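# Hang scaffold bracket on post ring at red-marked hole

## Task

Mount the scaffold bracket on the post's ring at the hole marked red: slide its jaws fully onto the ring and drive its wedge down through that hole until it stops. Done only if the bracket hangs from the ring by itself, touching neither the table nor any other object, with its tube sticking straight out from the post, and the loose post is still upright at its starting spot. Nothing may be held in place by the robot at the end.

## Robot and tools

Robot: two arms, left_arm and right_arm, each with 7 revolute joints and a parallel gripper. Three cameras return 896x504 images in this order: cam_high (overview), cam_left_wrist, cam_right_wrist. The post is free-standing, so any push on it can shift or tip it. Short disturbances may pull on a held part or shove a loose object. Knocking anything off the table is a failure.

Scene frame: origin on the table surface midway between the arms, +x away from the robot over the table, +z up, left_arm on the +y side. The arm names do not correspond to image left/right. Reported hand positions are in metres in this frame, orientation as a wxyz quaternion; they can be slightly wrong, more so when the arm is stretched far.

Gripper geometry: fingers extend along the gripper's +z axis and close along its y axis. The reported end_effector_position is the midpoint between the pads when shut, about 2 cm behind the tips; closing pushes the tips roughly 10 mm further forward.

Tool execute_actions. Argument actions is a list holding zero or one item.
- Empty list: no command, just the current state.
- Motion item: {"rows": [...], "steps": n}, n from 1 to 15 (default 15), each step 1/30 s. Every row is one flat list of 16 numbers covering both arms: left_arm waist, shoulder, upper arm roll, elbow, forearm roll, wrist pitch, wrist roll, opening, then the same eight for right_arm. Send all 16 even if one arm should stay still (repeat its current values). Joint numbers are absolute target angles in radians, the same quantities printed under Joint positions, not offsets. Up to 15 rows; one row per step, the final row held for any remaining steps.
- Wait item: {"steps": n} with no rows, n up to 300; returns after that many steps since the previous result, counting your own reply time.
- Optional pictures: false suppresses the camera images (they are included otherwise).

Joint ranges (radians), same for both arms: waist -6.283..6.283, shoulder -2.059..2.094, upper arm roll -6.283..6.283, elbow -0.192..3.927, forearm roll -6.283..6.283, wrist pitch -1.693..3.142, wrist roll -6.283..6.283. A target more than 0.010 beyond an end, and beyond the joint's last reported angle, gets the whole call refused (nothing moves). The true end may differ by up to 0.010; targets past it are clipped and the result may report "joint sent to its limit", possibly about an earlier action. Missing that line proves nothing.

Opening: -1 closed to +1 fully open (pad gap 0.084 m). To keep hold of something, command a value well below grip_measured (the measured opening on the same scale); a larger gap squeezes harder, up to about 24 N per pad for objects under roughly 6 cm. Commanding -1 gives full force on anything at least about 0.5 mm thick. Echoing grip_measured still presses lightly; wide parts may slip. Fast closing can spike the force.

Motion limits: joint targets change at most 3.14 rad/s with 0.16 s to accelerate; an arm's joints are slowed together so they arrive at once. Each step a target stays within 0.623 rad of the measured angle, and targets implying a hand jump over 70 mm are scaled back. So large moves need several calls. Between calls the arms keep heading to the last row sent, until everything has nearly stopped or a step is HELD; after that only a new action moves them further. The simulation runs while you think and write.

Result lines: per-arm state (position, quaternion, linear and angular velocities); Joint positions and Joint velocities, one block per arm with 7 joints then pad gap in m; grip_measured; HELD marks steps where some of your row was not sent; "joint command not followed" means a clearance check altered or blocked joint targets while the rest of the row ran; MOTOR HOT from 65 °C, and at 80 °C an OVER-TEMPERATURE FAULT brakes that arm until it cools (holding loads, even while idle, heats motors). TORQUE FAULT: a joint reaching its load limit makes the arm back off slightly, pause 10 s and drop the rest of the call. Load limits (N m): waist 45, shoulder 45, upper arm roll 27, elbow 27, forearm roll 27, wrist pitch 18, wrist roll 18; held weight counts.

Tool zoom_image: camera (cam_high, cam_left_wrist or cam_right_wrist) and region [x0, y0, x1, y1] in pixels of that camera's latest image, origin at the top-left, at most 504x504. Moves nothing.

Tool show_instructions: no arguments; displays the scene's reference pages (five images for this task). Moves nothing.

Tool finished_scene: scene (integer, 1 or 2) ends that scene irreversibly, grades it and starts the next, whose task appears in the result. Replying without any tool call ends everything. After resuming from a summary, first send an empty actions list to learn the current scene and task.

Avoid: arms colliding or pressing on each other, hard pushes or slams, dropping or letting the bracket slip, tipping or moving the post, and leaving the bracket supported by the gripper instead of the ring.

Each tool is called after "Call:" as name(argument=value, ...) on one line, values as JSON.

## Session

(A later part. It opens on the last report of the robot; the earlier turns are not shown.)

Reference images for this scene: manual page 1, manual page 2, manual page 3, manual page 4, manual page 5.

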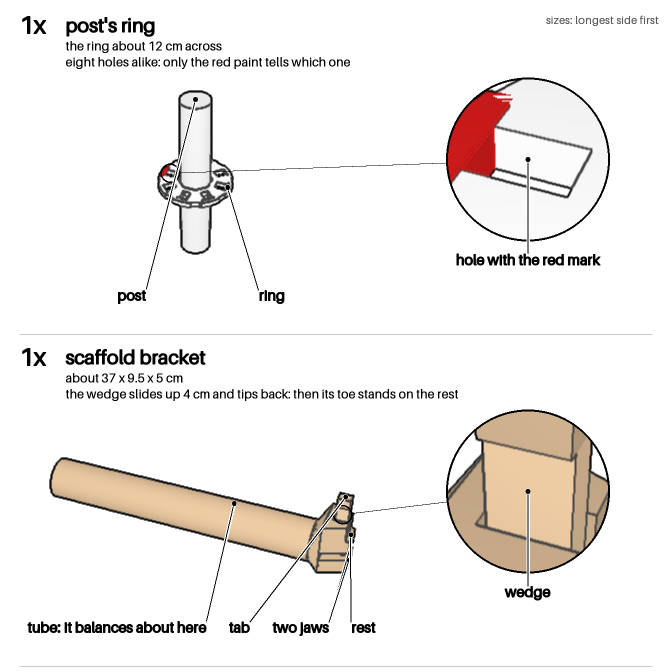

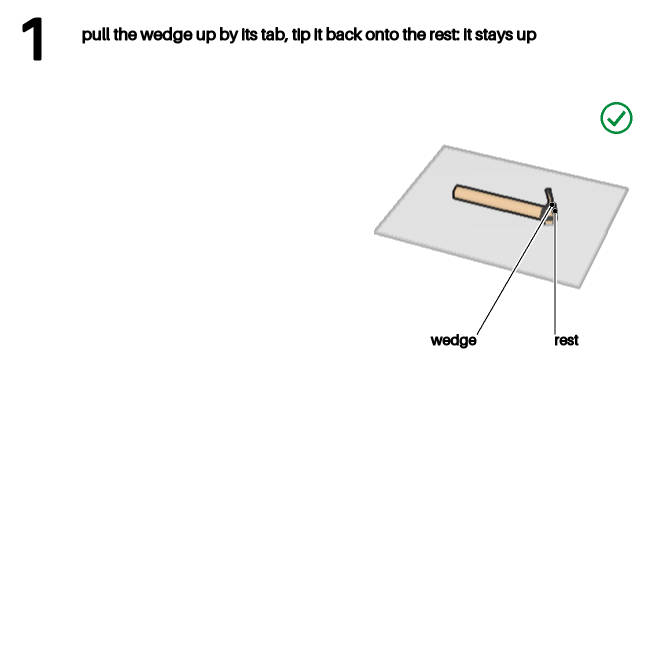

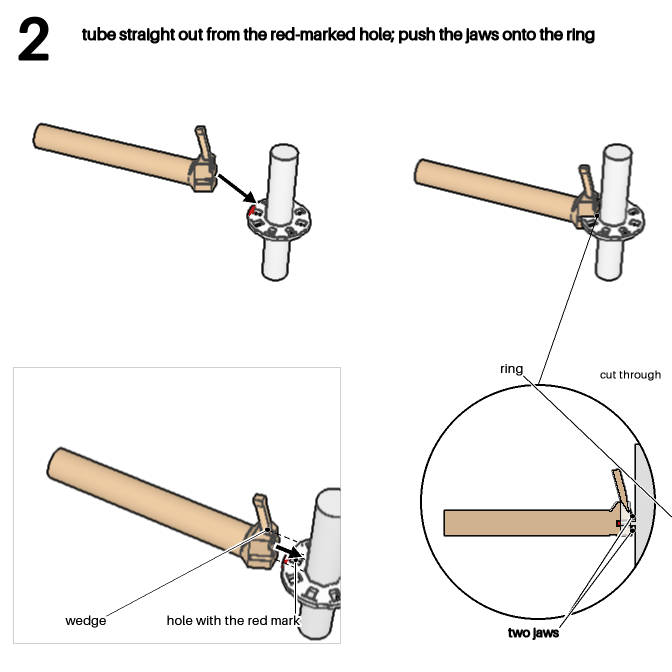

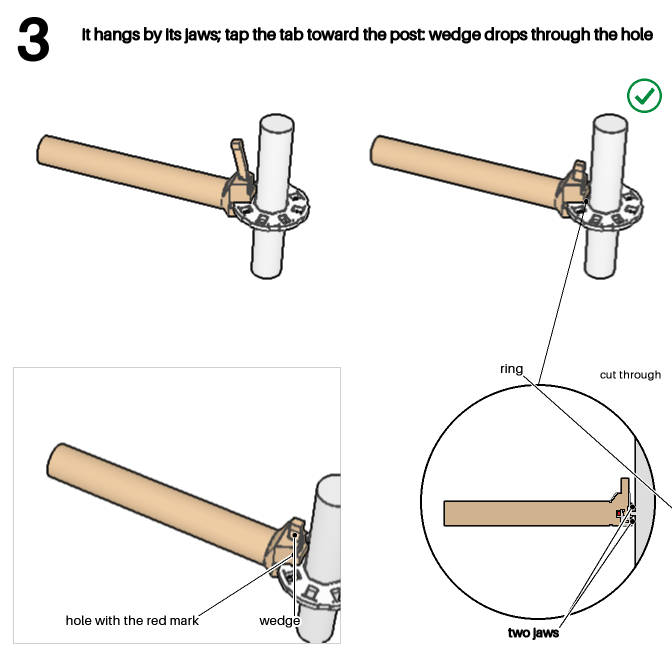

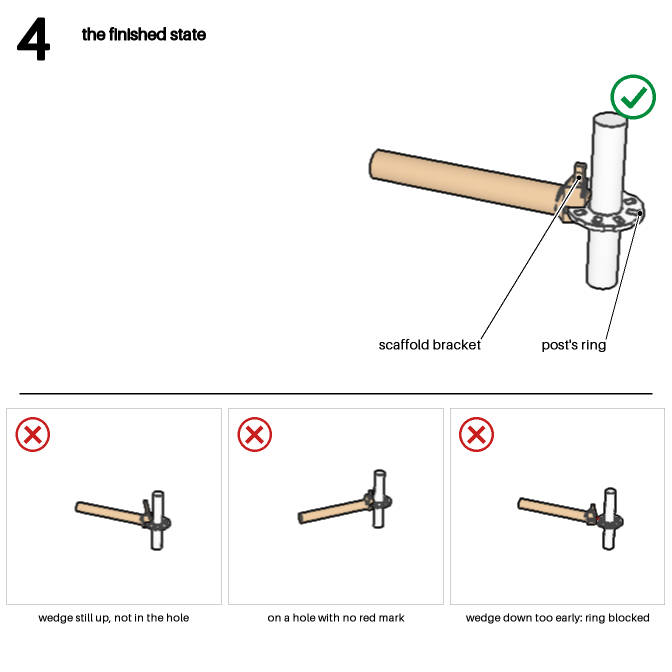

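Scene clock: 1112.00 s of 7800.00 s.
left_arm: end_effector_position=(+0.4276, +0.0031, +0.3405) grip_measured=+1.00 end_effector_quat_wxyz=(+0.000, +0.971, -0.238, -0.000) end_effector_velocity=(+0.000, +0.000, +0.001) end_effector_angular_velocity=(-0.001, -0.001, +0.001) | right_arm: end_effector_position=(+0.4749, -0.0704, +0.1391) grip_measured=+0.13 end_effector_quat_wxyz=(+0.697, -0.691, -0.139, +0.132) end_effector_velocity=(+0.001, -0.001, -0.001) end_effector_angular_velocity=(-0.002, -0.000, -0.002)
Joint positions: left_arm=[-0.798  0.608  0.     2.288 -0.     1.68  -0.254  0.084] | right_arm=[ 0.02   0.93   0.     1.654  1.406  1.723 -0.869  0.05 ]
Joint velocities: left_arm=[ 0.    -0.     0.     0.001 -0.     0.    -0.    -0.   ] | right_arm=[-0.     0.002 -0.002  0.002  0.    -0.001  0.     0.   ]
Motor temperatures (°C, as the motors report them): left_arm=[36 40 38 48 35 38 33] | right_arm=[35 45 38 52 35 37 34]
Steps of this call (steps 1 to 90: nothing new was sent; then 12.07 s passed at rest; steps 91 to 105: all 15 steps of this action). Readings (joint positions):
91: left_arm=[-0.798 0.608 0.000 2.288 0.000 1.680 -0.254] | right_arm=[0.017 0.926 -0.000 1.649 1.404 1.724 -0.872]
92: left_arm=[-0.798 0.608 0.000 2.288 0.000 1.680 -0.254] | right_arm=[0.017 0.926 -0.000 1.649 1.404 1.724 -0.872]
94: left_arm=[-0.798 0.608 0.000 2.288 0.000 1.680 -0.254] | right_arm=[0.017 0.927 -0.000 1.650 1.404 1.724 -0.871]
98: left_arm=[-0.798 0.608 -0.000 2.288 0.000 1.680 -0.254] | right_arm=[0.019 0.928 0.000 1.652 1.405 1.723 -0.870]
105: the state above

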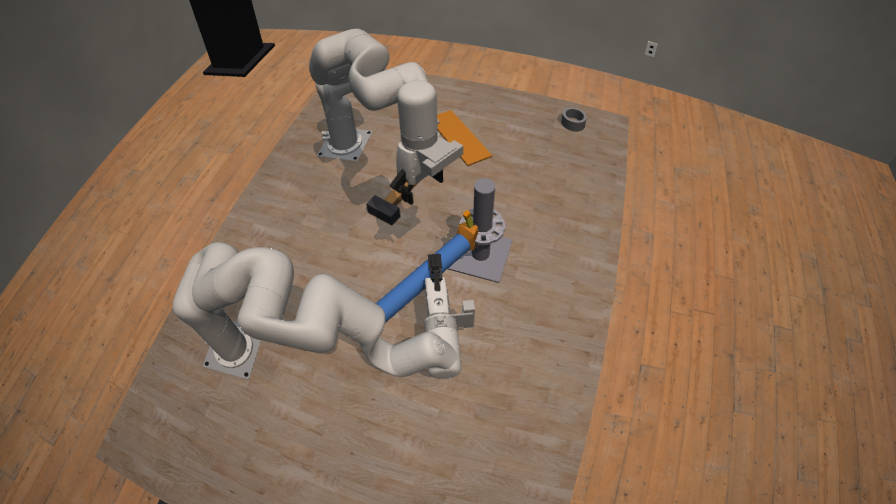

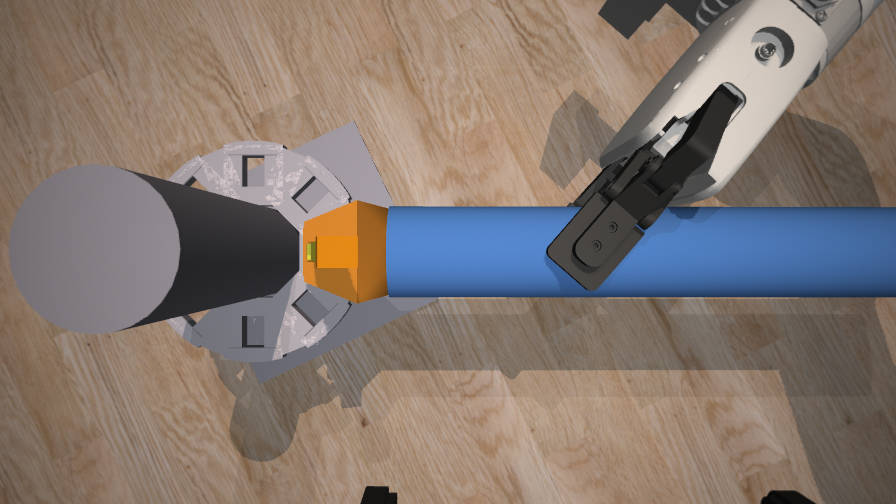

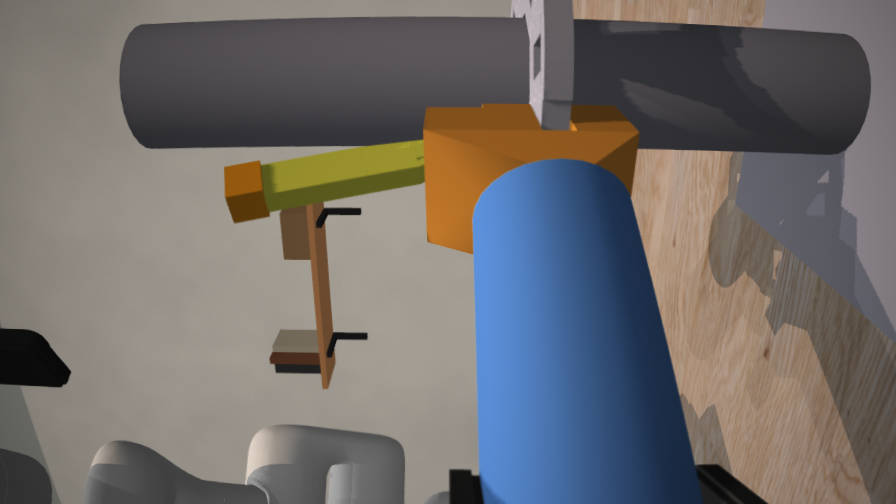

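Call:
execute_actions(actions=[{"rows": [
[-0.7977,0.6077,0,2.2880,0,1.6803,-0.2537,1, 0.0201,0.9302,0,1.6554,1.4067,1.7224,-0.8685,-1],
[-0.7977,0.6077,0,2.2880,0,1.6803,-0.2537,1, 0.0205,0.9307,0,1.6562,1.4071,1.7223,-0.8681,-1],
[-0.7977,0.6077,0,2.2880,0,1.6803,-0.2537,1, 0.0208,0.9311,0,1.6569,1.4074,1.7221,-0.8677,-1],
[-0.7977,0.6077,0,2.2880,0,1.6803,-0.2537,1, 0.0212,0.9315,0,1.6577,1.4077,1.7219,-0.8674,-1],
[-0.7977,0.6077,0,2.2880,0,1.6803,-0.2537,1, 0.0215,0.9320,0,1.6584,1.4080,1.7217,-0.8670,-1],
[-0.7977,0.6077,0,2.2880,0,1.6803,-0.2537,1, 0.0219,0.9324,0,1.6592,1.4084,1.7216,-0.8666,-1],
[-0.7977,0.6077,0,2.2880,0,1.6803,-0.2537,1, 0.0223,0.9328,0,1.6600,1.4087,1.7214,-0.8663,-1],
[-0.7977,0.6077,0,2.2880,0,1.6803,-0.2537,1, 0.0226,0.9333,0,1.6607,1.4090,1.7212,-0.8659,-1]
], "steps": 15}])

Call:
zoom_image(camera="cam_left_wrist", region=[160, 120, 460, 380])

Scene clock: 1123.80 s of 7800.00 s.
left_arm: end_effector_position=(+0.4276, +0.0031, +0.3405) grip_measured=+1.00 end_effector_quat_wxyz=(+0.000, +0.971, -0.238, -0.000) end_effector_velocity=(-0.000, -0.000, -0.000) end_effector_angular_velocity=(+0.001, +0.001, -0.001) | right_arm: end_effector_position=(+0.4757, -0.0697, +0.1390) grip_measured=+0.13 end_effector_quat_wxyz=(+0.697, -0.691, -0.139, +0.132) end_effector_velocity=(+0.000, +0.001, -0.001) end_effector_angular_velocity=(-0.001, +0.000, -0.000)
Joint positions: left_arm=[-0.798  0.608  0.     2.288  0.     1.68  -0.254  0.084] | right_arm=[ 0.021  0.933 -0.001  1.66   1.408  1.723 -0.866  0.05 ]
Joint velocities: left_arm=[-0.001  0.    -0.    -0.001  0.     0.     0.    -0.   ] | right_arm=[ 0.001  0.002  0.     0.001  0.    -0.002  0.    -0.   ]
Motor temperatures (°C, as the motors report them): left_arm=[36 40 38 48 35 38 33] | right_arm=[35 45 38 53 36 37 34]
Steps of this call (steps 1 to 15: the robot went on to your last target; steps 16 to 90: nothing new was sent; then 8.30 s passed at rest; steps 91 to 105: all 15 steps of this action). Readings (joint positions):
91: left_arm=[-0.798 0.608 0.000 2.288 -0.000 1.680 -0.254] | right_arm=[0.020 0.930 -0.000 1.655 1.406 1.723 -0.869]
92: left_arm=[-0.798 0.608 0.000 2.288 0.000 1.680 -0.254] | right_arm=[0.020 0.930 -0.000 1.655 1.406 1.723 -0.869]
94: left_arm=[-0.798 0.608 -0.000 2.288 -0.000 1.680 -0.254] | right_arm=[0.020 0.930 -0.000 1.656 1.407 1.722 -0.868]
98: left_arm=[-0.798 0.608 0.000 2.288 -0.000 1.680 -0.254] | right_arm=[0.021 0.932 -0.001 1.658 1.408 1.723 -0.867]
105: the state above

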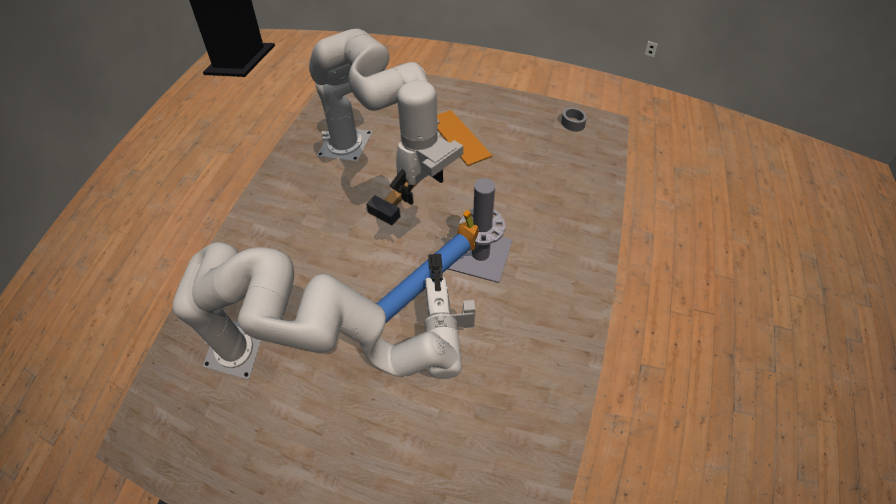

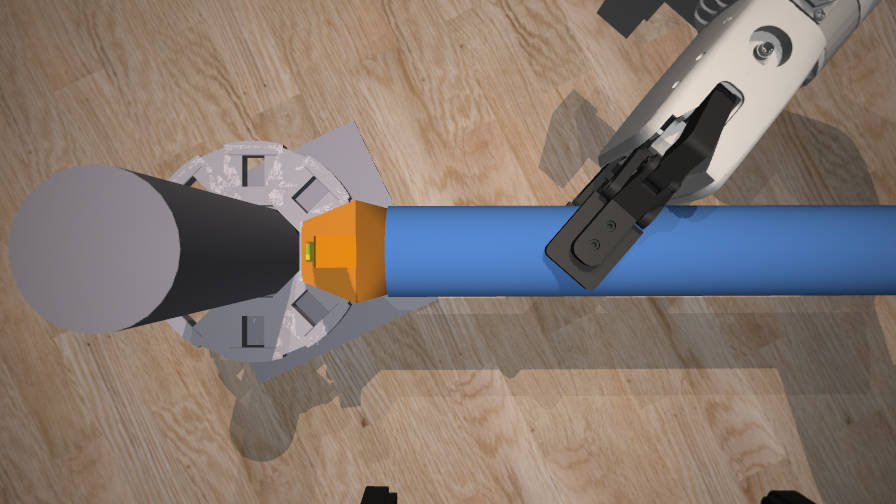

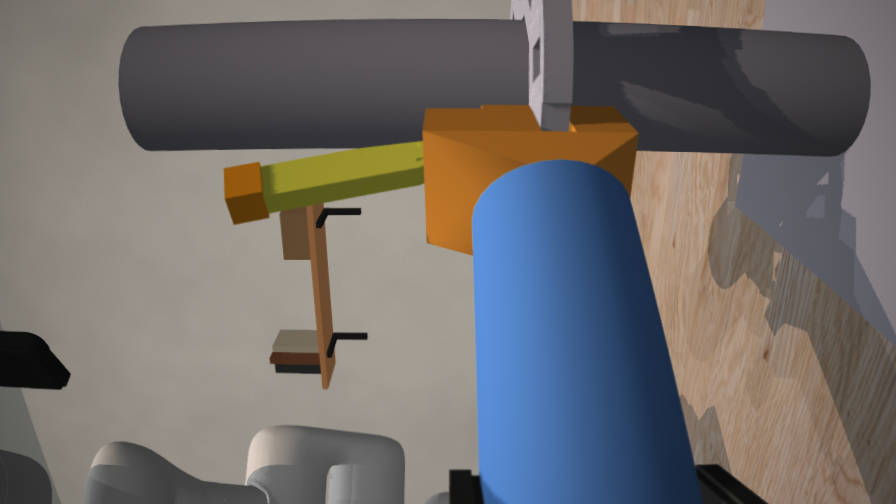

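Region (160, 120, 460, 380) of cam_left_wrist's 896x504 image, scaled by 1.680, with more detail than that image has; it fills the top 437 rows of this view, and the rest is white.

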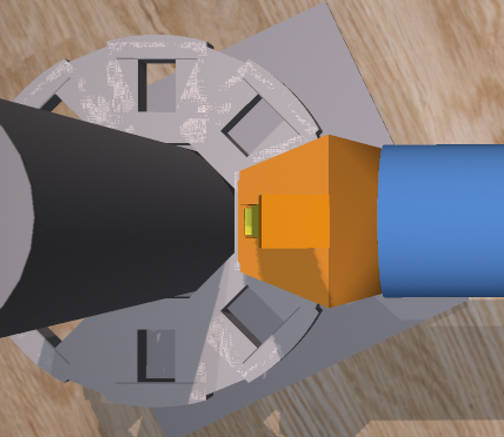

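Call:
execute_actions(actions=[{"rows": [
[-0.7974,0.6063,0,2.2847,0,1.6761,-0.2529,0.85, 0.0215,0.9319,0,1.6583,1.4080,1.7218,-0.8671,-1],
[-0.7967,0.6024,0,2.2754,0,1.6641,-0.2505,0.7, 0.0215,0.9319,0,1.6583,1.4080,1.7218,-0.8671,-1],
[-0.7956,0.5961,0,2.2602,0,1.6446,-0.2466,0.55, 0.0215,0.9319,0,1.6583,1.4080,1.7218,-0.8671,-1],
[-0.7940,0.5875,0,2.2398,0,1.6183,-0.2414,0.4, 0.0215,0.9319,0,1.6583,1.4080,1.7218,-0.8671,-1],
[-0.7920,0.5769,0,2.2144,0,1.5858,-0.2349,0.25, 0.0215,0.9319,0,1.6583,1.4080,1.7218,-0.8671,-1],
[-0.7898,0.5645,0,2.1848,0,1.5477,-0.2273,0.1, 0.0215,0.9319,0,1.6583,1.4080,1.7218,-0.8671,-1],
[-0.7872,0.5504,0,2.1511,0,1.5045,-0.2187,-0.05, 0.0215,0.9319,0,1.6583,1.4080,1.7218,-0.8671,-1],
[-0.7843,0.5348,0,2.1139,0,1.4567,-0.2092,-0.2, 0.0215,0.9319,0,1.6583,1.4080,1.7218,-0.8671,-1],
[-0.7812,0.5179,0,2.0736,0,1.4049,-0.1989,-0.35, 0.0215,0.9319,0,1.6583,1.4080,1.7218,-0.8671,-1],
[-0.7779,0.4999,0,2.0306,0,1.3497,-0.1879,-0.5, 0.0215,0.9319,0,1.6583,1.4080,1.7218,-0.8671,-1],
[-0.7744,0.4810,0,1.9856,0,1.2919,-0.1764,-0.65, 0.0215,0.9319,0,1.6583,1.4080,1.7218,-0.8671,-1],
[-0.7708,0.4613,0,1.9386,0,1.2316,-0.1644,-0.8, 0.0215,0.9319,0,1.6583,1.4080,1.7218,-0.8671,-1],
[-0.7671,0.4411,0,1.8904,0,1.1696,-0.1521,-0.9, 0.0215,0.9319,0,1.6583,1.4080,1.7218,-0.8671,-1],
[-0.7633,0.4205,0,1.8412,0,1.1065,-0.1395,-1, 0.0215,0.9319,0,1.6583,1.4080,1.7218,-0.8671,-1],
[-0.7595,0.3998,0,1.7917,0,1.0429,-0.1269,-1, 0.0215,0.9319,0,1.6583,1.4080,1.7218,-0.8671,-1]
], "steps": 15}], pictures=false)

Call:
execute_actions(actions=[{"rows": [
[-0.7557,0.3791,0,1.7422,0,0.9793,-0.1142,-1, 0.0215,0.9319,0,1.6583,1.4080,1.7218,-0.8671,-1],
[-0.7519,0.3585,0,1.6930,0,0.9162,-0.1016,-1, 0.0215,0.9319,0,1.6583,1.4080,1.7218,-0.8671,-1],
[-0.7482,0.3383,0,1.6448,0,0.8542,-0.0893,-1, 0.0215,0.9319,0,1.6583,1.4080,1.7218,-0.8671,-1],
[-0.7446,0.3186,0,1.5978,0,0.7939,-0.0773,-1, 0.0215,0.9319,0,1.6583,1.4080,1.7218,-0.8671,-1],
[-0.7411,0.2997,0,1.5528,0,0.7361,-0.0658,-1, 0.0215,0.9319,0,1.6583,1.4080,1.7218,-0.8671,-1],
[-0.7378,0.2817,0,1.5098,0,0.6809,-0.0548,-1, 0.0215,0.9319,0,1.6583,1.4080,1.7218,-0.8671,-1],
[-0.7347,0.2648,0,1.4695,0,0.6291,-0.0445,-1, 0.0215,0.9319,0,1.6583,1.4080,1.7218,-0.8671,-1],
[-0.7318,0.2492,0,1.4323,0,0.5813,-0.0350,-1, 0.0215,0.9319,0,1.6583,1.4080,1.7218,-0.8671,-1],
[-0.7292,0.2351,0,1.3986,0,0.5381,-0.0264,-1, 0.0215,0.9319,0,1.6583,1.4080,1.7218,-0.8671,-1],
[-0.7270,0.2227,0,1.3690,0,0.5000,-0.0188,-1, 0.0215,0.9319,0,1.6583,1.4080,1.7218,-0.8671,-1],
[-0.7250,0.2121,0,1.3436,0,0.4675,-0.0123,-1, 0.0215,0.9319,0,1.6583,1.4080,1.7218,-0.8671,-1],
[-0.7234,0.2035,0,1.3232,0,0.4412,-0.0071,-1, 0.0215,0.9319,0,1.6583,1.4080,1.7218,-0.8671,-1],
[-0.7223,0.1972,0,1.3080,0,0.4217,-0.0032,-1, 0.0215,0.9319,0,1.6583,1.4080,1.7218,-0.8671,-1],
[-0.7216,0.1933,0,1.2987,0,0.4097,-0.0008,-1, 0.0215,0.9319,0,1.6583,1.4080,1.7218,-0.8671,-1],
[-0.7213,0.1919,0,1.2954,0,0.4055,0,-1, 0.0215,0.9319,0,1.6583,1.4080,1.7218,-0.8671,-1]
], "steps": 15}], pictures=false)

Call:
execute_actions(actions=[{"rows": [
[-0.7213,0.1930,0,1.2940,0,0.4030,0,-1, 0.0215,0.9319,0,1.6583,1.4080,1.7218,-0.8671,-1],
[-0.7213,0.1961,0,1.2899,0,0.3958,0,-1, 0.0215,0.9319,0,1.6583,1.4080,1.7218,-0.8671,-1],
[-0.7213,0.2009,0,1.2837,0,0.3848,0,-1, 0.0215,0.9319,0,1.6583,1.4080,1.7218,-0.8671,-1],
[-0.7213,0.2071,0,1.2756,0,0.3706,0,-1, 0.0215,0.9319,0,1.6583,1.4080,1.7218,-0.8671,-1],
[-0.7213,0.2143,0,1.2662,0,0.3539,0,-1, 0.0215,0.9319,0,1.6583,1.4080,1.7218,-0.8671,-1],
[-0.7213,0.2223,0,1.2557,0,0.3354,0,-1, 0.0215,0.9319,0,1.6583,1.4080,1.7218,-0.8671,-1],
[-0.7213,0.2308,0,1.2447,0,0.3159,0,-1, 0.0215,0.9319,0,1.6583,1.4080,1.7218,-0.8671,-1],
[-0.7213,0.2394,0,1.2334,0,0.2960,0,-1, 0.0215,0.9319,0,1.6583,1.4080,1.7218,-0.8671,-1],
[-0.7213,0.2479,0,1.2224,0,0.2765,0,-1, 0.0215,0.9319,0,1.6583,1.4080,1.7218,-0.8671,-1],
[-0.7213,0.2559,0,1.2119,0,0.2580,0,-1, 0.0215,0.9319,0,1.6583,1.4080,1.7218,-0.8671,-1],
[-0.7213,0.2631,0,1.2025,0,0.2413,0,-1, 0.0215,0.9319,0,1.6583,1.4080,1.7218,-0.8671,-1],
[-0.7213,0.2693,0,1.1944,0,0.2271,0,-1, 0.0215,0.9319,0,1.6583,1.4080,1.7218,-0.8671,-1],
[-0.7213,0.2741,0,1.1882,0,0.2161,0,-1, 0.0215,0.9319,0,1.6583,1.4080,1.7218,-0.8671,-1],
[-0.7213,0.2772,0,1.1841,0,0.2089,0,-1, 0.0215,0.9319,0,1.6583,1.4080,1.7218,-0.8671,-1],
[-0.7213,0.2783,0,1.1827,0,0.2064,0,-1, 0.0215,0.9319,0,1.6583,1.4080,1.7218,-0.8671,-1]
], "steps": 15}], pictures=false)

Call:
execute_actions(actions=[{"steps": 8}])

Scene clock: 1239.00 s of 7800.00 s.
left_arm: end_effector_position=(+0.4651, -0.0106, +0.3276) grip_measured=-0.99 end_effector_quat_wxyz=(+0.045, +0.960, -0.262, +0.093) end_effector_velocity=(+0.131, -0.029, -0.045) end_effector_angular_velocity=(-0.517, -0.699, -0.213) | right_arm: end_effector_position=(+0.4750, -0.0685, +0.1393) grip_measured=+0.13 end_effector_quat_wxyz=(+0.697, -0.691, -0.139, +0.132) end_effector_velocity=(-0.000, -0.001, +0.001) end_effector_angular_velocity=(+0.000, -0.000, +0.002)
Joint positions: left_arm=[-0.775  0.484  0.     1.993  0.     1.301 -0.178  0.   ] | right_arm=[ 0.022  0.932  0.001  1.658  1.408  1.722 -0.867  0.05 ]
Joint velocities: left_arm=[ 0.097 -0.522 -0.    -1.243 -0.    -1.589  0.316 -0.124] | right_arm=[-0.001 -0.003 -0.    -0.001 -0.002  0.003  0.001 -0.   ]
Motor temperatures (°C, as the motors report them): left_arm=[36 40 38 48 35 38 33] | right_arm=[35 45 39 53 36 36 34]
Steps of this call (steps 1 to 15: the robot went on to your last target; steps 16 to 90: nothing new was sent; then 111.70 s passed at rest; steps 91 to 105: all 15 steps of this action). Readings (joint positions):
91: left_arm=[-0.798 0.608 -0.000 2.288 -0.000 1.680 -0.254] | right_arm=[0.023 0.933 0.000 1.661 1.409 1.721 -0.866]
92: left_arm=[-0.798 0.607 -0.000 2.287 -0.000 1.679 -0.253] | right_arm=[0.022 0.933 0.000 1.660 1.409 1.721 -0.866]
94: left_arm=[-0.797 0.604 -0.000 2.279 -0.000 1.668 -0.251] | right_arm=[0.022 0.932 0.001 1.659 1.409 1.721 -0.867]
98: left_arm=[-0.793 0.580 -0.000 2.221 -0.000 1.594 -0.237] | right_arm=[0.022 0.932 0.001 1.659 1.409 1.721 -0.867]
105: the state above

Scene clock: 1239.50 s of 7800.00 s.
left_arm: end_effector_position=(+0.4979, +0.0044, +0.3153) grip_measured=-1.00 end_effector_quat_wxyz=(+0.106, +0.899, -0.300, +0.301) end_effector_velocity=(-0.006, +0.053, -0.003) end_effector_angular_velocity=(-0.226, -0.473, -0.092) | right_arm: end_effector_position=(+0.4754, -0.0692, +0.1391) grip_measured=+0.13 end_effector_quat_wxyz=(+0.697, -0.691, -0.139, +0.132) end_effector_velocity=(+0.000, +0.000, +0.001) end_effector_angular_velocity=(-0.000, +0.001, -0.000)
Joint positions: left_arm=[-0.726  0.22   0.     1.362 -0.     0.493 -0.017  0.   ] | right_arm=[ 0.022  0.932  0.     1.658  1.408  1.722 -0.867  0.05 ]
Joint velocities: left_arm=[ 0.057 -0.31   0.    -0.74  -0.    -0.943  0.187  0.   ] | right_arm=[ 0.    -0.001 -0.    -0.     0.001  0.     0.002  0.   ]
Motor temperatures (°C, as the motors report them): left_arm=[36 40 38 48 35 38 33] | right_arm=[35 45 39 53 36 36 34]
Steps of this call (steps 1 to 15: all 15 steps of this action). Readings (joint positions):
1: left_arm=[-0.772 0.466 0.000 1.951 0.000 1.247 -0.167] | right_arm=[0.022 0.932 0.001 1.658 1.408 1.722 -0.867]
2: left_arm=[-0.768 0.448 0.000 1.906 0.000 1.190 -0.156] | right_arm=[0.022 0.932 0.001 1.658 1.408 1.722 -0.867]
4: left_arm=[-0.761 0.410 0.000 1.815 0.000 1.073 -0.133] | right_arm=[0.022 0.932 0.001 1.658 1.408 1.722 -0.867]
8: left_arm=[-0.747 0.331 0.000 1.628 0.000 0.833 -0.085] | right_arm=[0.022 0.932 0.000 1.658 1.408 1.722 -0.867]
15: the state above

Scene clock: 1240.00 s of 7800.00 s.
left_arm: end_effector_position=(+0.4974, +0.0088, +0.2502) grip_measured=-1.00 end_effector_quat_wxyz=(+0.110, +0.890, -0.304, +0.322) end_effector_velocity=(-0.010, +0.008, -0.153) end_effector_angular_velocity=(+0.012, +0.016, +0.000) | right_arm: end_effector_position=(+0.4754, -0.0693, +0.1391) grip_measured=+0.13 end_effector_quat_wxyz=(+0.697, -0.691, -0.139, +0.132) end_effector_velocity=(-0.000, +0.000, +0.000) end_effector_angular_velocity=(+0.000, -0.001, +0.000)
Joint positions: left_arm=[-0.721  0.265 -0.     1.201 -0.     0.241 -0.     0.   ] | right_arm=[ 0.022  0.932  0.     1.658  1.408  1.722 -0.867  0.05 ]
Joint velocities: left_arm=[ 0.001  0.168 -0.    -0.226 -0.    -0.374  0.     0.   ] | right_arm=[ 0.001 -0.    -0.     0.     0.001 -0.    -0.001 -0.   ]
Motor temperatures (°C, as the motors report them): left_arm=[36 40 38 48 35 38 33] | right_arm=[35 45 39 53 36 36 34]
Steps of this call (steps 1 to 15: all 15 steps of this action). Readings (joint positions):
1: left_arm=[-0.725 0.211 0.000 1.341 -0.000 0.466 -0.012] | right_arm=[0.022 0.932 0.000 1.658 1.408 1.722 -0.867]
2: left_arm=[-0.723 0.205 0.000 1.326 -0.000 0.446 -0.008] | right_arm=[0.022 0.932 0.000 1.658 1.408 1.722 -0.867]
4: left_arm=[-0.722 0.200 0.000 1.307 -0.000 0.417 -0.004] | right_arm=[0.022 0.932 0.000 1.658 1.408 1.722 -0.867]
8: left_arm=[-0.722 0.214 -0.000 1.272 0.000 0.360 -0.001] | right_arm=[0.022 0.932 -0.000 1.658 1.408 1.722 -0.867]
15: the state above

Scene clock: 1240.27 s of 7800.00 s.
left_arm: end_effector_position=(+0.4974, +0.0088, +0.2415) grip_measured=-1.00 end_effector_quat_wxyz=(+0.111, +0.889, -0.303, +0.325) end_effector_velocity=(-0.000, -0.000, -0.003) end_effector_angular_velocity=(-0.004, -0.004, -0.000) | right_arm: end_effector_position=(+0.4754, -0.0693, +0.1391) grip_measured=+0.13 end_effector_quat_wxyz=(+0.697, -0.691, -0.139, +0.132) end_effector_velocity=(+0.001, -0.001, +0.000) end_effector_angular_velocity=(+0.000, -0.000, -0.002)
Joint positions: left_arm=[-0.721  0.277 -0.     1.185  0.     0.208 -0.     0.   ] | right_arm=[ 0.021  0.932 -0.     1.658  1.408  1.722 -0.867  0.05 ]
Joint velocities: left_arm=[-0.     0.004 -0.001 -0.009 -0.    -0.019 -0.001  0.   ] | right_arm=[-0.002 -0.001  0.    -0.     0.    -0.     0.     0.   ]
Motor temperatures (°C, as the motors report them): left_arm=[36 40 38 48 35 38 33] | right_arm=[35 45 39 53 36 36 34]
Steps of this call (steps 1 to 8: the robot went on to your last target). Readings (joint positions):
1: left_arm=[-0.721 0.270 -0.000 1.194 -0.000 0.231 -0.000] | right_arm=[0.022 0.932 0.000 1.658 1.408 1.722 -0.867]
2: left_arm=[-0.721 0.274 -0.000 1.190 -0.000 0.223 -0.000] | right_arm=[0.022 0.932 0.000 1.658 1.408 1.722 -0.867]
4: left_arm=[-0.721 0.277 -0.000 1.186 -0.000 0.214 -0.000] | right_arm=[0.022 0.932 -0.000 1.658 1.408 1.722 -0.867]
8: the state above

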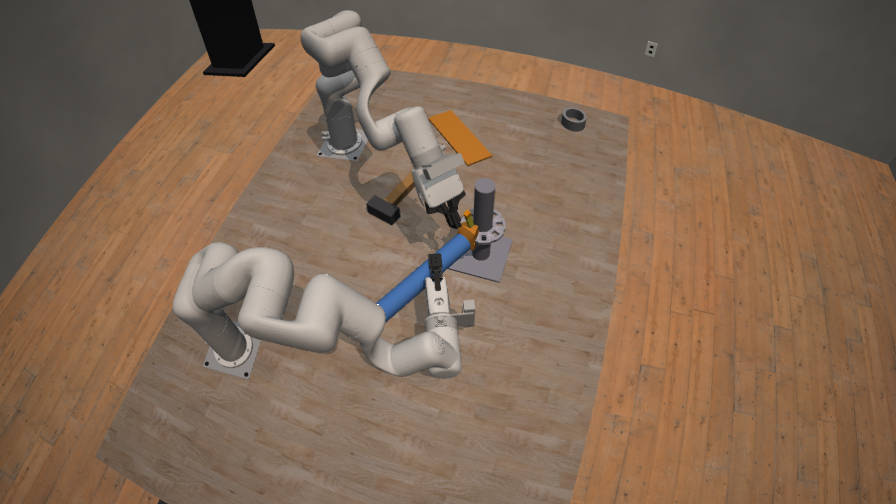

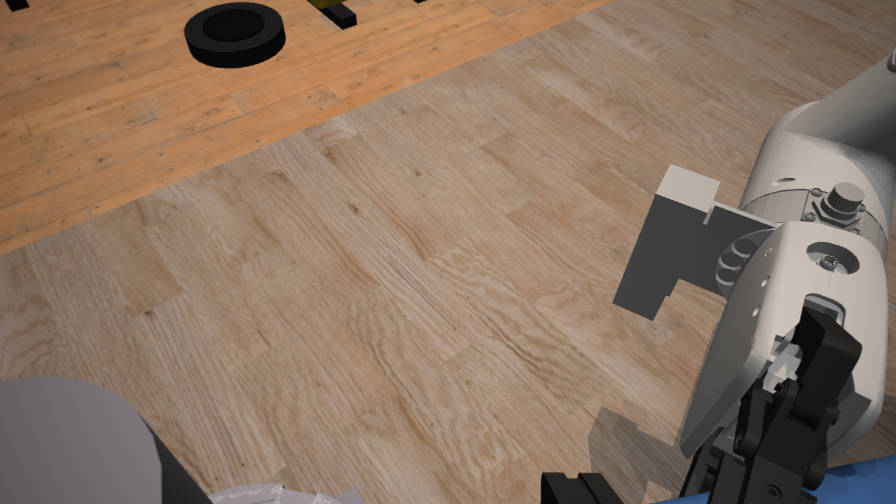

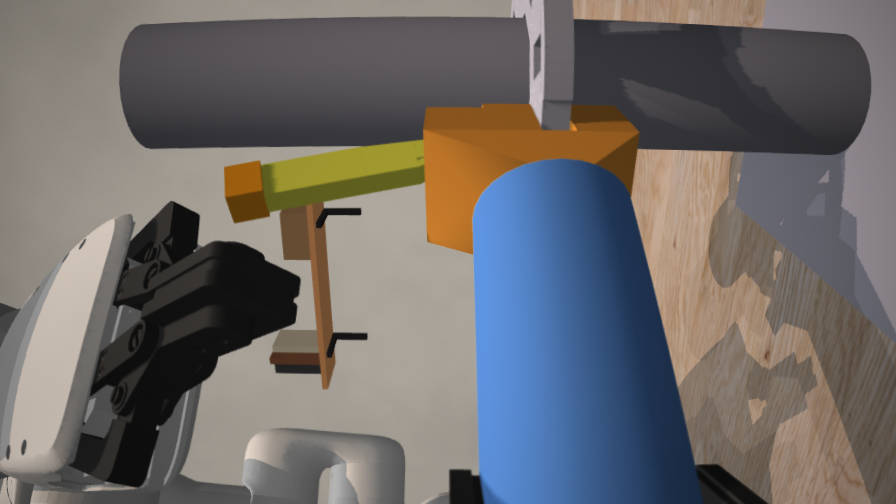

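Call:
execute_actions(actions=[{"rows": [
[-0.7208,0.2783,0,1.1827,0,0.2064,0,-1, 0.0217,0.9322,0,1.6588,1.4082,1.7217,-0.8669,-1],
[-0.7197,0.2783,0,1.1827,0,0.2064,0,-1, 0.0219,0.9324,0,1.6592,1.4084,1.7216,-0.8666,-1],
[-0.7181,0.2783,0,1.1827,0,0.2064,0,-1, 0.0221,0.9326,0,1.6596,1.4085,1.7215,-0.8664,-1],
[-0.7161,0.2783,0,1.1827,0,0.2064,0,-1, 0.0223,0.9328,0,1.6600,1.4087,1.7214,-0.8663,-1],
[-0.7139,0.2783,0,1.1827,0,0.2064,0,-1, 0.0225,0.9331,0,1.6604,1.4089,1.7213,-0.8661,-1],
[-0.7117,0.2783,0,1.1827,0,0.2064,0,-1, 0.0225,0.9331,0,1.6604,1.4089,1.7213,-0.8661,-1],
[-0.7095,0.2783,0,1.1827,0,0.2064,0,-1, 0.0225,0.9331,0,1.6604,1.4089,1.7213,-0.8661,-1],
[-0.7073,0.2783,0,1.1827,0,0.2064,0,-1, 0.0225,0.9331,0,1.6604,1.4089,1.7213,-0.8661,-1],
[-0.7052,0.2783,0,1.1827,0,0.2064,0,-1, 0.0225,0.9331,0,1.6604,1.4089,1.7213,-0.8661,-1],
[-0.7033,0.2783,0,1.1827,0,0.2064,0,-1, 0.0225,0.9331,0,1.6604,1.4089,1.7213,-0.8661,-1],
[-0.7016,0.2783,0,1.1827,0,0.2064,0,-1, 0.0225,0.9331,0,1.6604,1.4089,1.7213,-0.8661,-1],
[-0.7001,0.2783,0,1.1827,0,0.2064,0,-1, 0.0225,0.9331,0,1.6604,1.4089,1.7213,-0.8661,-1],
[-0.6987,0.2783,0,1.1827,0,0.2064,0,-1, 0.0225,0.9331,0,1.6604,1.4089,1.7213,-0.8661,-1],
[-0.6974,0.2783,0,1.1827,0,0.2064,0,-1, 0.0225,0.9331,0,1.6604,1.4089,1.7213,-0.8661,-1],
[-0.6961,0.2783,0,1.1827,0,0.2064,0,-1, 0.0225,0.9331,0,1.6604,1.4089,1.7213,-0.8661,-1]
], "steps": 15}], pictures=false)

Call:
execute_actions(actions=[{"rows": [
[-0.6948,0.2783,0,1.1827,0,0.2064,0,-1, 0.0225,0.9331,0,1.6604,1.4089,1.7213,-0.8661,-1],
[-0.6935,0.2783,0,1.1827,0,0.2064,0,-1, 0.0225,0.9331,0,1.6604,1.4089,1.7213,-0.8661,-1],
[-0.6922,0.2783,0,1.1827,0,0.2064,0,-1, 0.0225,0.9331,0,1.6604,1.4089,1.7213,-0.8661,-1],
[-0.6909,0.2783,0,1.1827,0,0.2064,0,-1, 0.0225,0.9331,0,1.6604,1.4089,1.7213,-0.8661,-1],
[-0.6896,0.2783,0,1.1827,0,0.2064,0,-1, 0.0225,0.9331,0,1.6604,1.4089,1.7213,-0.8661,-1],
[-0.6883,0.2783,0,1.1827,0,0.2064,0,-1, 0.0225,0.9331,0,1.6604,1.4089,1.7213,-0.8661,-1],
[-0.6870,0.2783,0,1.1827,0,0.2064,0,-1, 0.0225,0.9331,0,1.6604,1.4089,1.7213,-0.8661,-1],
[-0.6857,0.2783,0,1.1827,0,0.2064,0,-1, 0.0225,0.9331,0,1.6604,1.4089,1.7213,-0.8661,-1],
[-0.6844,0.2783,0,1.1827,0,0.2064,0,-1, 0.0225,0.9331,0,1.6604,1.4089,1.7213,-0.8661,-1],
[-0.6831,0.2783,0,1.1827,0,0.2064,0,-1, 0.0225,0.9331,0,1.6604,1.4089,1.7213,-0.8661,-1],
[-0.6818,0.2783,0,1.1827,0,0.2064,0,-1, 0.0225,0.9331,0,1.6604,1.4089,1.7213,-0.8661,-1],
[-0.6805,0.2783,0,1.1827,0,0.2064,0,-1, 0.0225,0.9331,0,1.6604,1.4089,1.7213,-0.8661,-1],
[-0.6794,0.2783,0,1.1827,0,0.2064,0,-1, 0.0225,0.9331,0,1.6604,1.4089,1.7213,-0.8661,-1],
[-0.6786,0.2783,0,1.1827,0,0.2064,0,-1, 0.0225,0.9331,0,1.6604,1.4089,1.7213,-0.8661,-1],
[-0.6780,0.2783,0,1.1827,0,0.2064,0,-1, 0.0225,0.9331,0,1.6604,1.4089,1.7213,-0.8661,-1]
], "steps": 15}], pictures=false)

Call:
execute_actions(actions=[{"steps": 12}])

Scene clock: 1296.50 s of 7800.00 s.
left_arm: end_effector_position=(+0.5055, +0.0202, +0.2397) grip_measured=-1.00 end_effector_quat_wxyz=(+0.107, +0.893, -0.294, +0.325) end_effector_velocity=(+0.017, +0.023, -0.000) end_effector_angular_velocity=(+0.000, +0.001, +0.043) | right_arm: end_effector_position=(+0.4757, -0.0688, +0.1391) grip_measured=+0.13 end_effector_quat_wxyz=(+0.697, -0.691, -0.139, +0.132) end_effector_velocity=(+0.000, +0.000, -0.000) end_effector_angular_velocity=(+0.000, -0.000, -0.000)
Joint positions: left_arm=[-0.701  0.278  0.     1.183 -0.     0.206 -0.     0.   ] | right_arm=[ 0.022  0.933 -0.     1.66   1.409  1.722 -0.866  0.05 ]
Joint velocities: left_arm=[ 0.044  0.    -0.002 -0.001  0.001 -0.    -0.     0.   ] | right_arm=[-0.     0.001  0.     0.     0.    -0.    -0.     0.   ]
Motor temperatures (°C, as the motors report them): left_arm=[36 40 38 49 35 39 33] | right_arm=[35 46 38 53 36 37 34]
Steps of this call (steps 1 to 30: the robot went on to your last target; steps 31 to 90: nothing new was sent; then 52.73 s passed at rest; steps 91 to 105: all 15 steps of this action). Readings (joint positions):
91: left_arm=[-0.721 0.278 -0.000 1.183 0.000 0.206 0.000] | right_arm=[0.022 0.932 -0.000 1.658 1.408 1.722 -0.867]
92: left_arm=[-0.721 0.278 -0.000 1.183 0.000 0.206 0.000] | right_arm=[0.022 0.932 -0.000 1.658 1.408 1.722 -0.867]
94: left_arm=[-0.720 0.278 -0.000 1.183 0.000 0.206 0.000] | right_arm=[0.022 0.932 -0.000 1.659 1.408 1.722 -0.867]
98: left_arm=[-0.714 0.278 -0.000 1.183 0.000 0.206 0.000] | right_arm=[0.022 0.933 -0.000 1.660 1.409 1.722 -0.866]
105: the state above

Scene clock: 1297.00 s of 7800.00 s.
left_arm: end_effector_position=(+0.5131, +0.0307, +0.2397) grip_measured=-1.00 end_effector_quat_wxyz=(+0.104, +0.895, -0.285, +0.326) end_effector_velocity=(+0.014, +0.019, -0.000) end_effector_angular_velocity=(+0.001, +0.000, +0.036) | right_arm: end_effector_position=(+0.4757, -0.0688, +0.1391) grip_measured=+0.13 end_effector_quat_wxyz=(+0.697, -0.691, -0.139, +0.132) end_effector_velocity=(+0.000, +0.000, +0.000) end_effector_angular_velocity=(+0.002, -0.001, -0.002)
Joint positions: left_arm=[-0.681  0.278  0.     1.183 -0.     0.206 -0.     0.   ] | right_arm=[ 0.022  0.933 -0.     1.66   1.409  1.721 -0.866  0.05 ]
Joint velocities: left_arm=[ 0.032  0.     0.003 -0.    -0.001  0.     0.     0.   ] | right_arm=[-0.     0.     0.     0.     0.002 -0.    -0.001 -0.   ]
Motor temperatures (°C, as the motors report them): left_arm=[36 40 38 49 35 39 33] | right_arm=[35 46 38 53 36 37 34]
Steps of this call (steps 1 to 15: all 15 steps of this action). Readings (joint positions):
1: left_arm=[-0.699 0.278 0.000 1.183 -0.000 0.206 -0.000] | right_arm=[0.022 0.933 -0.000 1.660 1.409 1.722 -0.866]
2: left_arm=[-0.698 0.278 0.000 1.183 -0.000 0.206 0.000] | right_arm=[0.022 0.933 -0.000 1.660 1.409 1.722 -0.866]
4: left_arm=[-0.695 0.278 -0.000 1.183 0.000 0.206 0.000] | right_arm=[0.022 0.933 -0.000 1.660 1.409 1.722 -0.866]
8: left_arm=[-0.690 0.278 -0.000 1.183 0.000 0.206 0.000] | right_arm=[0.022 0.933 -0.000 1.660 1.409 1.721 -0.866]
15: the state above

Scene clock: 1297.40 s of 7800.00 s.
left_arm: end_effector_position=(+0.5142, +0.0323, +0.2397) grip_measured=-1.00 end_effector_quat_wxyz=(+0.103, +0.896, -0.284, +0.326) end_effector_velocity=(+0.001, +0.001, +0.000) end_effector_angular_velocity=(-0.000, -0.001, +0.002) | right_arm: end_effector_position=(+0.4757, -0.0687, +0.1389) grip_measured=+0.13 end_effector_quat_wxyz=(+0.697, -0.691, -0.139, +0.132) end_effector_velocity=(-0.000, +0.000, +0.000) end_effector_angular_velocity=(+0.000, +0.001, +0.001)
Joint positions: left_arm=[-0.678  0.278 -0.     1.183  0.     0.206  0.     0.   ] | right_arm=[ 0.022  0.933 -0.     1.66   1.409  1.721 -0.866  0.05 ]
Joint velocities: left_arm=[ 0.001 -0.     0.001  0.001 -0.001  0.     0.     0.   ] | right_arm=[ 0.001 -0.     0.     0.     0.     0.     0.001 -0.   ]
Motor temperatures (°C, as the motors report them): left_arm=[36 40 38 49 35 39 33] | right_arm=[35 46 38 53 36 37 34]
Steps of this call (steps 1 to 12: the robot went on to your last target). Readings (joint positions):
1: left_arm=[-0.680 0.278 0.000 1.183 -0.000 0.206 -0.000] | right_arm=[0.022 0.933 -0.000 1.660 1.409 1.721 -0.866]
2: left_arm=[-0.679 0.278 0.000 1.183 -0.000 0.206 -0.000] | right_arm=[0.022 0.933 -0.000 1.660 1.409 1.721 -0.866]
4: left_arm=[-0.678 0.278 0.000 1.183 -0.000 0.206 -0.000] | right_arm=[0.022 0.933 -0.000 1.660 1.409 1.721 -0.866]
8: left_arm=[-0.678 0.278 -0.000 1.183 0.000 0.206 0.000] | right_arm=[0.022 0.933 -0.000 1.660 1.409 1.721 -0.866]
12: the state above

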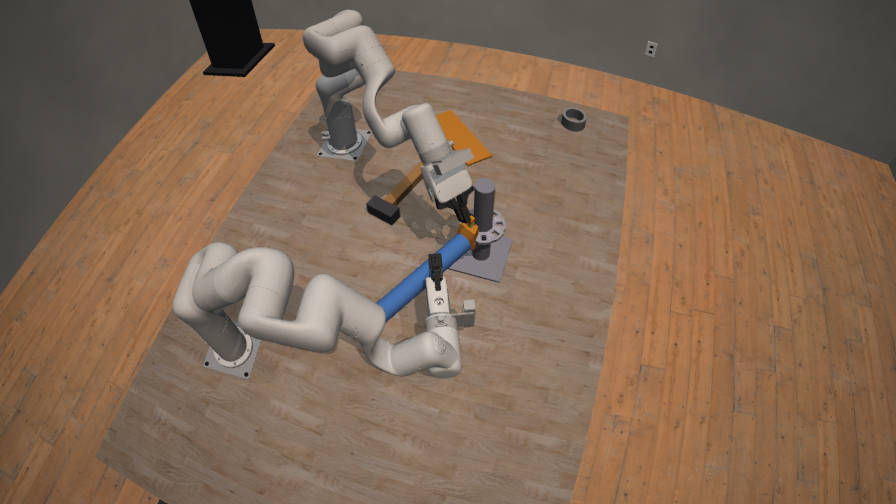

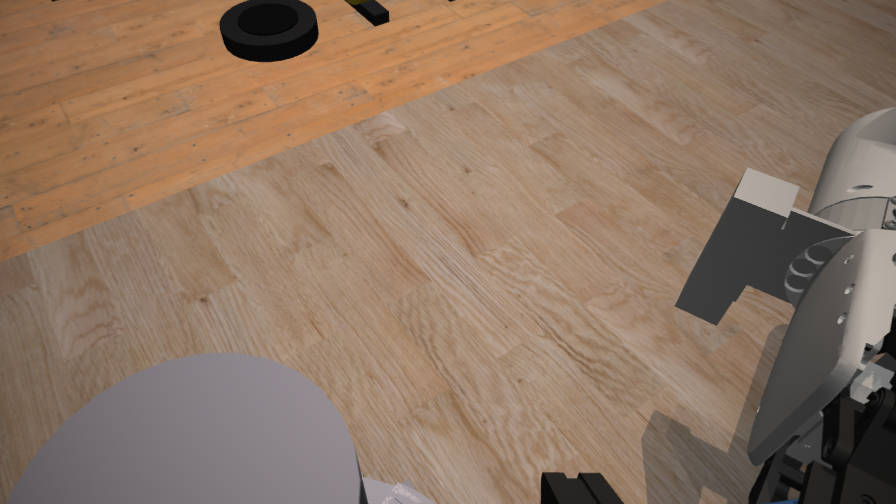

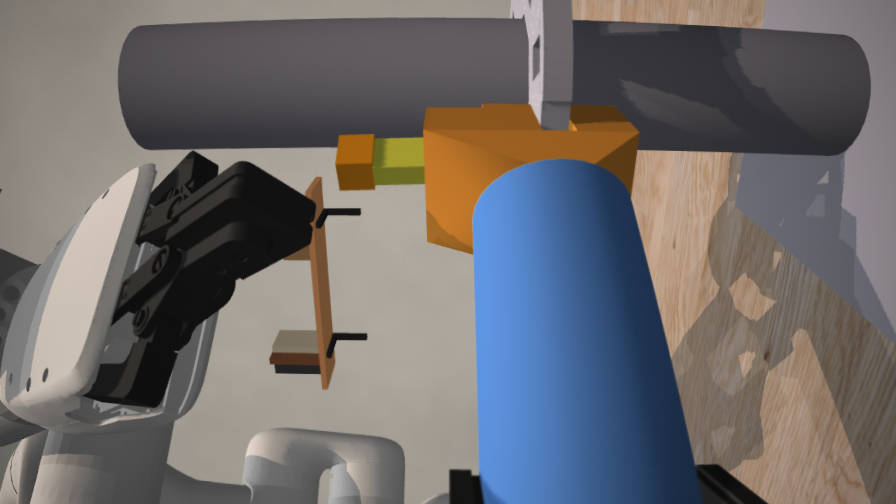

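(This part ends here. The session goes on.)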